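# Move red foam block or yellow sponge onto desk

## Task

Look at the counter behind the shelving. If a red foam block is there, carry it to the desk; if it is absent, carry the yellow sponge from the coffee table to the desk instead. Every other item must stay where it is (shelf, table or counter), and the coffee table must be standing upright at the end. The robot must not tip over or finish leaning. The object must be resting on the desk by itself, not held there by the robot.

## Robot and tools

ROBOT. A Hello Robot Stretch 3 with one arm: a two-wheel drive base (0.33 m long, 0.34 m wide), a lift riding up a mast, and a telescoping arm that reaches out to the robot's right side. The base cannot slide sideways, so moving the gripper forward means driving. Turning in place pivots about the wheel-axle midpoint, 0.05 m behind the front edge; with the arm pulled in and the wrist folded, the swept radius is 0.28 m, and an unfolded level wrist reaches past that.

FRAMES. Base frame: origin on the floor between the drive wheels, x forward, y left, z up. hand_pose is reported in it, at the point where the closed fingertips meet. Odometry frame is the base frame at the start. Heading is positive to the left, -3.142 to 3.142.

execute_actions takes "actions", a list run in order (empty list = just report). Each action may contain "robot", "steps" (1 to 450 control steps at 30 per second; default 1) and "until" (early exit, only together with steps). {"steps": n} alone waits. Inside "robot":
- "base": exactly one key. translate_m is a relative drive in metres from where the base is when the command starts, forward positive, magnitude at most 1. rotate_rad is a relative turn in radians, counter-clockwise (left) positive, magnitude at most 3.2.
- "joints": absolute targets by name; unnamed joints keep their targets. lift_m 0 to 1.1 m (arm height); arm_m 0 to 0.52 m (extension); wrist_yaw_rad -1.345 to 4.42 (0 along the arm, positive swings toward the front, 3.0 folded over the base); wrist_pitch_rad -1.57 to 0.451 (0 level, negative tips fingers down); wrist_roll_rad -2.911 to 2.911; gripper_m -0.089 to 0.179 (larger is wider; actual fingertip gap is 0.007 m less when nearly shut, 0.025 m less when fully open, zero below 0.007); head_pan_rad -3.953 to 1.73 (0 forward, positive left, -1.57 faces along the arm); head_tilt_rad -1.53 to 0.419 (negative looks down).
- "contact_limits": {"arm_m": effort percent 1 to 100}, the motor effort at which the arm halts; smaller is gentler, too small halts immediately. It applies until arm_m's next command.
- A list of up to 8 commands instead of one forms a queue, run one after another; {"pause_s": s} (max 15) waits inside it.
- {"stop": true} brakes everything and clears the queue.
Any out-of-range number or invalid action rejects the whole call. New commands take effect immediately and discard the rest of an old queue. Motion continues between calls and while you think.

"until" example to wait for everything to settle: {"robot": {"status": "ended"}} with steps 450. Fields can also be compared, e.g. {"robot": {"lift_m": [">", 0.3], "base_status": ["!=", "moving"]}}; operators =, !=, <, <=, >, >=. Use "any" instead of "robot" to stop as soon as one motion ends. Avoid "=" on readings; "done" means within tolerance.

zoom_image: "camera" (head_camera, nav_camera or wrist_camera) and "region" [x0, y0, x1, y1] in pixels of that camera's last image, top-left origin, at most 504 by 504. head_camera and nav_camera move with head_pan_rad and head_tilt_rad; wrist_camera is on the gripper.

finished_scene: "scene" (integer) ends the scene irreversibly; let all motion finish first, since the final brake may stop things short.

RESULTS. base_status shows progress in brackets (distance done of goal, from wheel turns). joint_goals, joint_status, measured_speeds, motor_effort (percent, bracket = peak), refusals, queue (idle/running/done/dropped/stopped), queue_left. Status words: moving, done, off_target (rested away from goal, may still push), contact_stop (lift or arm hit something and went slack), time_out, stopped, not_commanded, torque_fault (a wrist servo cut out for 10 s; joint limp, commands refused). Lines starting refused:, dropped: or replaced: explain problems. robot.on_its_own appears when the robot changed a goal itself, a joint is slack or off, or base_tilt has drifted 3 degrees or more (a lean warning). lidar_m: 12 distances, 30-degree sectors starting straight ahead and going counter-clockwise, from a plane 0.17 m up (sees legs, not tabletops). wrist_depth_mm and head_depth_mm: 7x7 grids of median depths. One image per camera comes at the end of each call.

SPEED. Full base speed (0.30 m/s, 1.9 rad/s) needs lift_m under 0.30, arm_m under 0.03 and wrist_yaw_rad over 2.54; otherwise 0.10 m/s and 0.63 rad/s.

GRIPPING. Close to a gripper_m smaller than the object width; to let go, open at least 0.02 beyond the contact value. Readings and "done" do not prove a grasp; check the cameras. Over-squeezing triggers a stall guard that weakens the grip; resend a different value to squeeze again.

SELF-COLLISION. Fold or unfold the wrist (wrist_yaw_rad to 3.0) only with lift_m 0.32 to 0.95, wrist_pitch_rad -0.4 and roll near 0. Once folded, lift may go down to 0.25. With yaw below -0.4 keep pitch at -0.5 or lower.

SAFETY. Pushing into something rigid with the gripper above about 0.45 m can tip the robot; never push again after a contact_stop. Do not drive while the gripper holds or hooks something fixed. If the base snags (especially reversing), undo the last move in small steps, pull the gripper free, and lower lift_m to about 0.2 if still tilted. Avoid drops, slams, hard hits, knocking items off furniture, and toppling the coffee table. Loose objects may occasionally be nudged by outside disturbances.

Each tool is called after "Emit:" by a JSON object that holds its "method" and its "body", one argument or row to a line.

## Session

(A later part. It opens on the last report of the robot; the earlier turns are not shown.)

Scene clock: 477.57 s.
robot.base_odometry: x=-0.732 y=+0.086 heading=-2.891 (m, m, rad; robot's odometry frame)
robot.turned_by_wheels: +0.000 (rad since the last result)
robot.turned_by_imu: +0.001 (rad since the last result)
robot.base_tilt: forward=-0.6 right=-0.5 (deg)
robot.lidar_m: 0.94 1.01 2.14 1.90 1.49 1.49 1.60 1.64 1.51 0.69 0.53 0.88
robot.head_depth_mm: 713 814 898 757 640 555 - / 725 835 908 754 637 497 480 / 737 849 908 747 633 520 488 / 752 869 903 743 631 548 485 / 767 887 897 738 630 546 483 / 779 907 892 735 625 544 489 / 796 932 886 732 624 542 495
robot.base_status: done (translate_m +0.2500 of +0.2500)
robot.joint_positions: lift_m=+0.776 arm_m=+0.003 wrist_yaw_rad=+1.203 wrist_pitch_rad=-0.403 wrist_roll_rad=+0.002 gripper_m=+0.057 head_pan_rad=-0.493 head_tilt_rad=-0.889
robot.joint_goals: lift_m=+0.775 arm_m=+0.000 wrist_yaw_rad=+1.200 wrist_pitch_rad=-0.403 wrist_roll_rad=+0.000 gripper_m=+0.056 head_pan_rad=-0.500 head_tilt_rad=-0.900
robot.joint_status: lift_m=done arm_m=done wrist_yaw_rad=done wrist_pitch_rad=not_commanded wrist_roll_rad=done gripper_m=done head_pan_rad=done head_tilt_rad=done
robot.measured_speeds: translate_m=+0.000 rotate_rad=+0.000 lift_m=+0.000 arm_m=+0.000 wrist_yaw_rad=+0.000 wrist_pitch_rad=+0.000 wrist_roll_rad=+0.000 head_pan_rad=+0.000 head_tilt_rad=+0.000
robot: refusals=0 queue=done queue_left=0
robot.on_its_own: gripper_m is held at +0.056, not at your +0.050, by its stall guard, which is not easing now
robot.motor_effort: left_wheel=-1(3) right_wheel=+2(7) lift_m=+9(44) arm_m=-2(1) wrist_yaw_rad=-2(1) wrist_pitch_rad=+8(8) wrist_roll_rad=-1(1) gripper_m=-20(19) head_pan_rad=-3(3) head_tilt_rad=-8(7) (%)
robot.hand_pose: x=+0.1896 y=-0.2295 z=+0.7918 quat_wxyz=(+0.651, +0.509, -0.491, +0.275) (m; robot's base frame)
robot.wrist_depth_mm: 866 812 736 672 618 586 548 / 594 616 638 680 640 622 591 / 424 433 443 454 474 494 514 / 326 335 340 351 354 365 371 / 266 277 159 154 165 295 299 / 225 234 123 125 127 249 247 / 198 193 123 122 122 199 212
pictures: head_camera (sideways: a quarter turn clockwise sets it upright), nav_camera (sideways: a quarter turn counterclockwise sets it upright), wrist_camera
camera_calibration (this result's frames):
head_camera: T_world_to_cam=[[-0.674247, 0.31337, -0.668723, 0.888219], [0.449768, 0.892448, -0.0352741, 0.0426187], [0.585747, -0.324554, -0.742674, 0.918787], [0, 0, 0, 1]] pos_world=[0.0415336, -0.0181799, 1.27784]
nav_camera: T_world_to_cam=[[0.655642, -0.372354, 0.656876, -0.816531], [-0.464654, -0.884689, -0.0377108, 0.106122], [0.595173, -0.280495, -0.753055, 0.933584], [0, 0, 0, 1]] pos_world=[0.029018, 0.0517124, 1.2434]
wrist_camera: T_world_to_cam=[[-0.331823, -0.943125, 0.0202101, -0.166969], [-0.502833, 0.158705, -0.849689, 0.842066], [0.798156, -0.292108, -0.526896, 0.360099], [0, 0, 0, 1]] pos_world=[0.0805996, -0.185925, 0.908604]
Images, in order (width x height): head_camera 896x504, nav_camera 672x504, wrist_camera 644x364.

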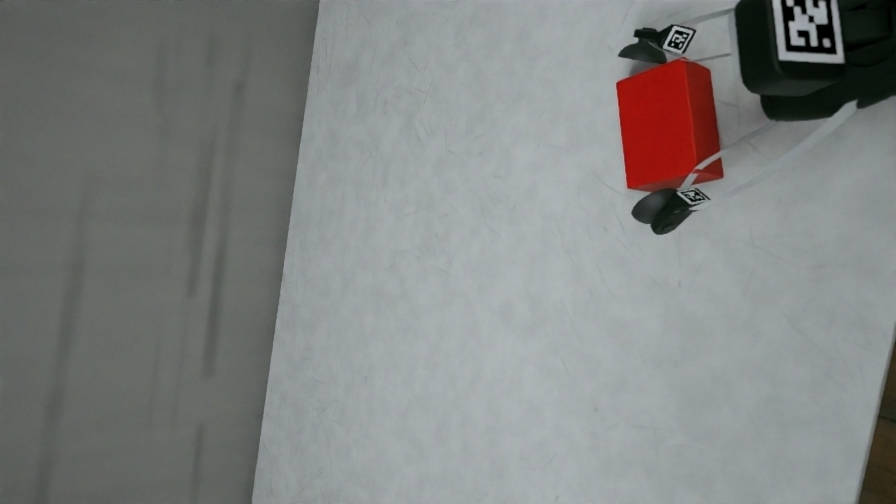

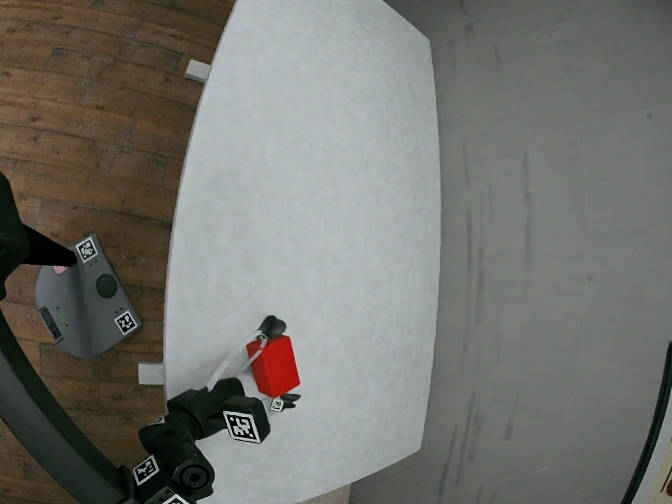

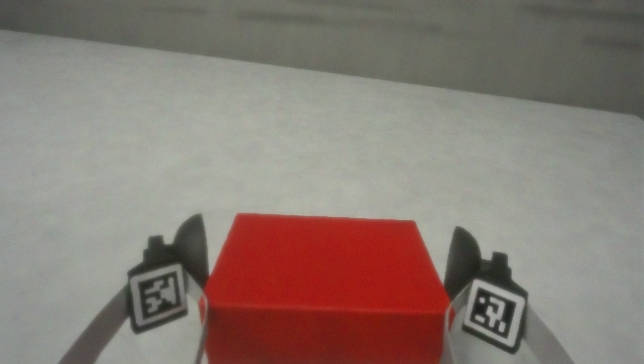

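Emit:
{"method": "execute_actions", "body": {
  "actions": [
    {"robot": {"joints": {"lift_m": 0.737}}, "steps": 200, "until": {"robot": {"status": "ended"}}}
  ]
}}

Scene clock: 483.37 s.
robot.base_odometry: x=-0.732 y=+0.086 heading=-2.891 (m, m, rad; robot's odometry frame)
robot.turned_by_wheels: +0.000 (rad since the last result)
robot.turned_by_imu: +0.001 (rad since the last result)
robot.base_tilt: forward=-0.7 right=-0.5 (deg)
robot.lidar_m: 0.94 1.01 2.13 1.90 1.50 1.49 1.60 1.63 1.51 0.69 0.53 0.88
robot.head_depth_mm: 710 818 897 756 640 555 - / 724 833 912 750 638 525 - / 738 852 910 743 634 523 487 / 752 869 902 742 630 547 485 / 769 887 898 739 630 547 483 / 780 909 892 735 623 544 490 / 795 927 887 731 623 541 496
robot.base_status: done (translate_m +0.2500 of +0.2500)
robot.joint_positions: lift_m=+0.738 arm_m=+0.003 wrist_yaw_rad=+1.203 wrist_pitch_rad=-0.403 wrist_roll_rad=+0.002 gripper_m=+0.057 head_pan_rad=-0.493 head_tilt_rad=-0.889
robot.joint_goals: lift_m=+0.737 arm_m=+0.000 wrist_yaw_rad=+1.200 wrist_pitch_rad=-0.403 wrist_roll_rad=+0.000 gripper_m=+0.056 head_pan_rad=-0.500 head_tilt_rad=-0.900
robot.joint_status: lift_m=done arm_m=done wrist_yaw_rad=done wrist_pitch_rad=not_commanded wrist_roll_rad=done gripper_m=done head_pan_rad=done head_tilt_rad=done
robot.measured_speeds: translate_m=+0.000 rotate_rad=+0.000 lift_m=+0.000 arm_m=+0.000 wrist_yaw_rad=+0.000 wrist_pitch_rad=+0.000 wrist_roll_rad=+0.000 head_pan_rad=+0.000 head_tilt_rad=+0.000
robot: refusals=0 queue=done queue_left=0
robot.on_its_own: gripper_m is held at +0.056, not at your +0.050, by its stall guard, which is not easing now
robot.motor_effort: left_wheel=-1(1) right_wheel=+2(2) lift_m=+9(9) arm_m=-2(2) wrist_yaw_rad=-2(2) wrist_pitch_rad=+8(8) wrist_roll_rad=-1(1) gripper_m=-19(19) head_pan_rad=-3(3) head_tilt_rad=-8(7) (%)
robot.hand_pose: x=+0.1896 y=-0.2295 z=+0.7538 quat_wxyz=(+0.651, +0.509, -0.491, +0.275) (m; robot's base frame)
robot.wrist_depth_mm: 806 765 721 690 614 588 542 / 480 488 511 535 572 588 575 / 340 346 356 362 379 387 401 / 258 266 271 281 285 289 299 / 211 221 159 154 165 234 237 / 179 186 124 125 127 200 198 / 159 154 123 121 122 157 168
pictures: head_camera (sideways: a quarter turn clockwise sets it upright), nav_camera (sideways: a quarter turn counterclockwise sets it upright), wrist_camera
camera_calibration (this result's frames):
head_camera: T_world_to_cam=[[-0.674247, 0.31337, -0.668723, 0.888219], [0.449768, 0.892448, -0.0352741, 0.0426187], [0.585747, -0.324554, -0.742674, 0.918787], [0, 0, 0, 1]] pos_world=[0.0415336, -0.0181799, 1.27784]
nav_camera: T_world_to_cam=[[0.655642, -0.372354, 0.656876, -0.816531], [-0.464654, -0.884689, -0.0377108, 0.106122], [0.595173, -0.280495, -0.753055, 0.933583], [0, 0, 0, 1]] pos_world=[0.029018, 0.0517124, 1.2434]
wrist_camera: T_world_to_cam=[[-0.331832, -0.943122, 0.0202097, -0.166201], [-0.502842, 0.158714, -0.849682, 0.809776], [0.798146, -0.292114, -0.526908, 0.340087], [0, 0, 0, 1]] pos_world=[0.0805992, -0.185926, 0.870606]
Images, in order (width x height): head_camera 896x504, nav_camera 672x504, wrist_camera 644x364.

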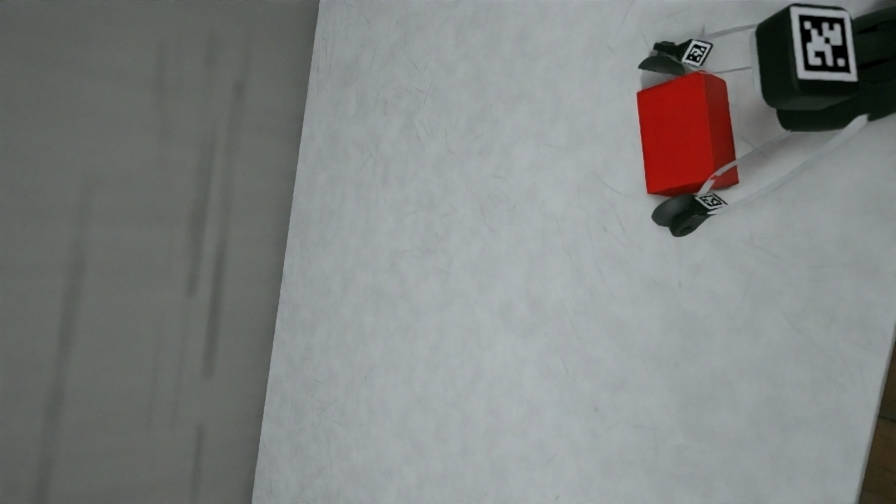

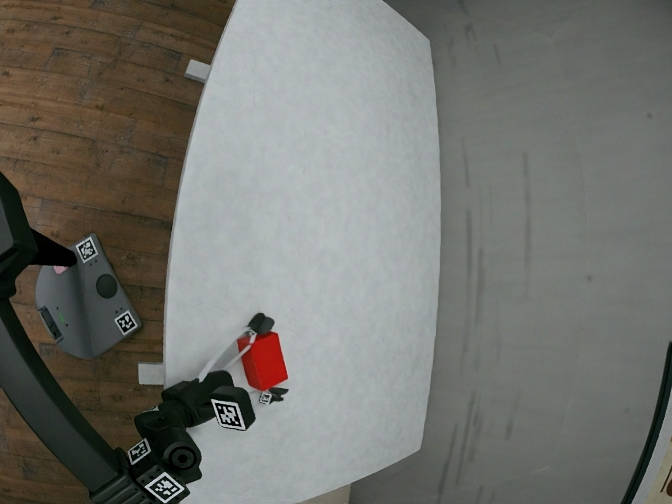

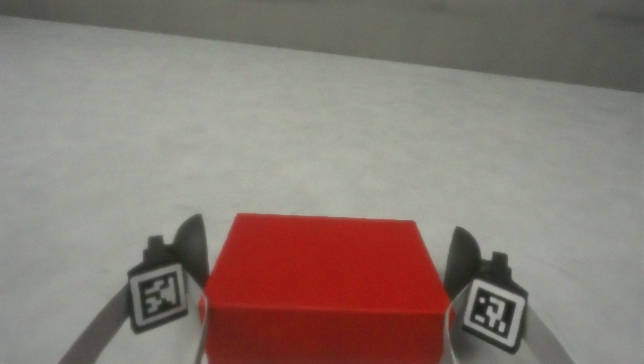

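Emit:
{"method": "execute_actions", "body": {
  "actions": [
    {"robot": [{"joints": {"lift_m": 0.732}}, {"joints": {"gripper_m": 0.15}}, {"joints": {"lift_m": 0.80}}], "steps": 300, "until": {"robot": {"status": "ended"}}}
  ]
}}

Scene clock: 493.70 s.
robot.base_odometry: x=-0.732 y=+0.086 heading=-2.891 (m, m, rad; robot's odometry frame)
robot.turned_by_wheels: +0.000 (rad since the last result)
robot.turned_by_imu: +0.001 (rad since the last result)
robot.base_tilt: forward=-0.6 right=-0.5 (deg)
robot.lidar_m: 0.95 1.01 2.14 1.90 1.50 1.49 1.60 1.63 1.50 0.69 0.53 0.88
robot.head_depth_mm: 713 817 895 755 642 566 - / 727 833 912 753 637 527 480 / 739 851 909 749 635 529 487 / 752 871 908 741 634 543 486 / 767 886 898 738 628 547 484 / 780 908 895 736 626 544 489 / 797 925 884 734 622 542 496
robot.base_status: done (translate_m +0.2500 of +0.2500)
robot.joint_positions: lift_m=+0.799 arm_m=+0.003 wrist_yaw_rad=+1.203 wrist_pitch_rad=-0.403 wrist_roll_rad=+0.002 gripper_m=+0.150 head_pan_rad=-0.493 head_tilt_rad=-0.889
robot.joint_goals: lift_m=+0.800 arm_m=+0.000 wrist_yaw_rad=+1.200 wrist_pitch_rad=-0.403 wrist_roll_rad=+0.000 gripper_m=+0.150 head_pan_rad=-0.500 head_tilt_rad=-0.900
robot.joint_status: lift_m=done arm_m=done wrist_yaw_rad=done wrist_pitch_rad=not_commanded wrist_roll_rad=done gripper_m=done head_pan_rad=done head_tilt_rad=done
robot.measured_speeds: translate_m=+0.000 rotate_rad=+0.000 lift_m=+0.000 arm_m=+0.000 wrist_yaw_rad=+0.000 wrist_pitch_rad=+0.000 wrist_roll_rad=+0.000 head_pan_rad=+0.000 head_tilt_rad=+0.000
robot: refusals=0 queue=done queue_left=0
robot.motor_effort: left_wheel=-1(1) right_wheel=+3(1) lift_m=+42(43) arm_m=-1(1) wrist_yaw_rad=-2(2) wrist_pitch_rad=+8(8) wrist_roll_rad=-1(1) gripper_m=-1(81) head_pan_rad=-3(3) head_tilt_rad=-7(8) (%)
robot.hand_pose: x=+0.1896 y=-0.2295 z=+0.8151 quat_wxyz=(+0.651, +0.509, -0.491, +0.274) (m; robot's base frame)
robot.wrist_depth_mm: 859 825 732 673 625 592 546 / 671 692 750 714 658 627 590 / 477 484 497 514 530 547 578 / 368 378 385 391 405 412 426 / 301 314 312 313 321 329 332 / 253 - 257 264 269 - 279 / 217 216 212 179 226 228 240
pictures: head_camera (sideways: a quarter turn clockwise sets it upright), nav_camera (sideways: a quarter turn counterclockwise sets it upright), wrist_camera
camera_calibration (this result's frames):
head_camera: T_world_to_cam=[[-0.674247, 0.31337, -0.668723, 0.888219], [0.449768, 0.892448, -0.0352741, 0.0426187], [0.585747, -0.324554, -0.742674, 0.918787], [0, 0, 0, 1]] pos_world=[0.0415336, -0.0181799, 1.27784]
nav_camera: T_world_to_cam=[[0.655642, -0.372354, 0.656876, -0.816531], [-0.464654, -0.884689, -0.0377108, 0.106122], [0.595173, -0.280495, -0.753055, 0.933583], [0, 0, 0, 1]] pos_world=[0.029018, 0.0517124, 1.2434]
wrist_camera: T_world_to_cam=[[-0.331905, -0.943096, 0.0202098, -0.167439], [-0.50283, 0.158753, -0.849682, 0.861943], [0.798124, -0.292176, -0.526908, 0.372424], [0, 0, 0, 1]] pos_world=[0.0805962, -0.185934, 0.931995]
Images, in order (width x height): head_camera 896x504, nav_camera 672x504, wrist_camera 644x364.

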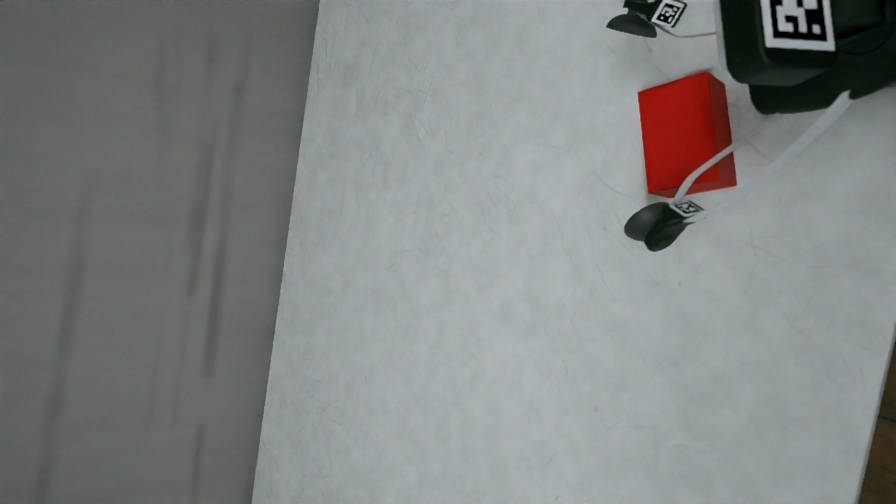

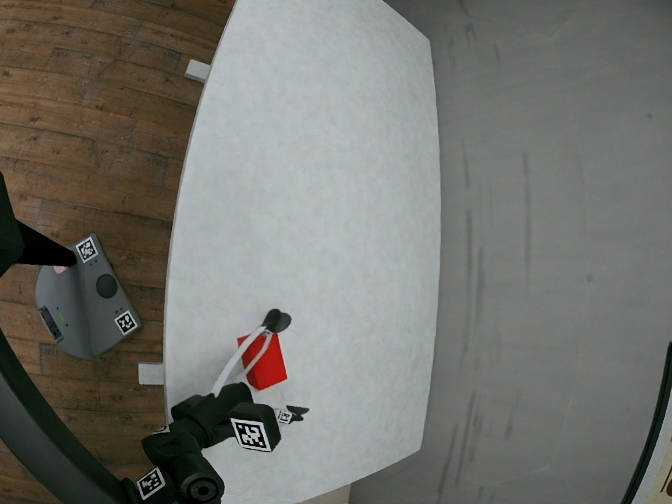

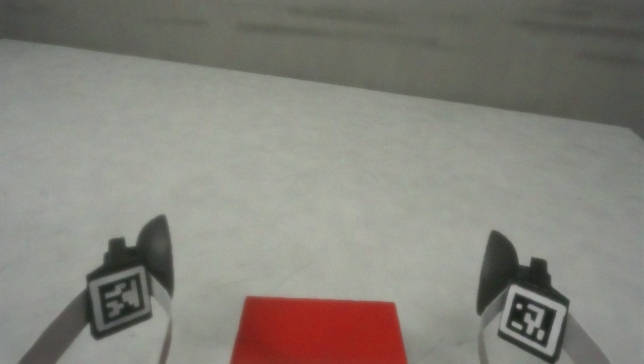

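The block is resting on the desk and the gripper is clear of it.

Emit:
{"method": "finished_scene", "body": {
  "scene": 1
}}

The scene is finished: the task was done.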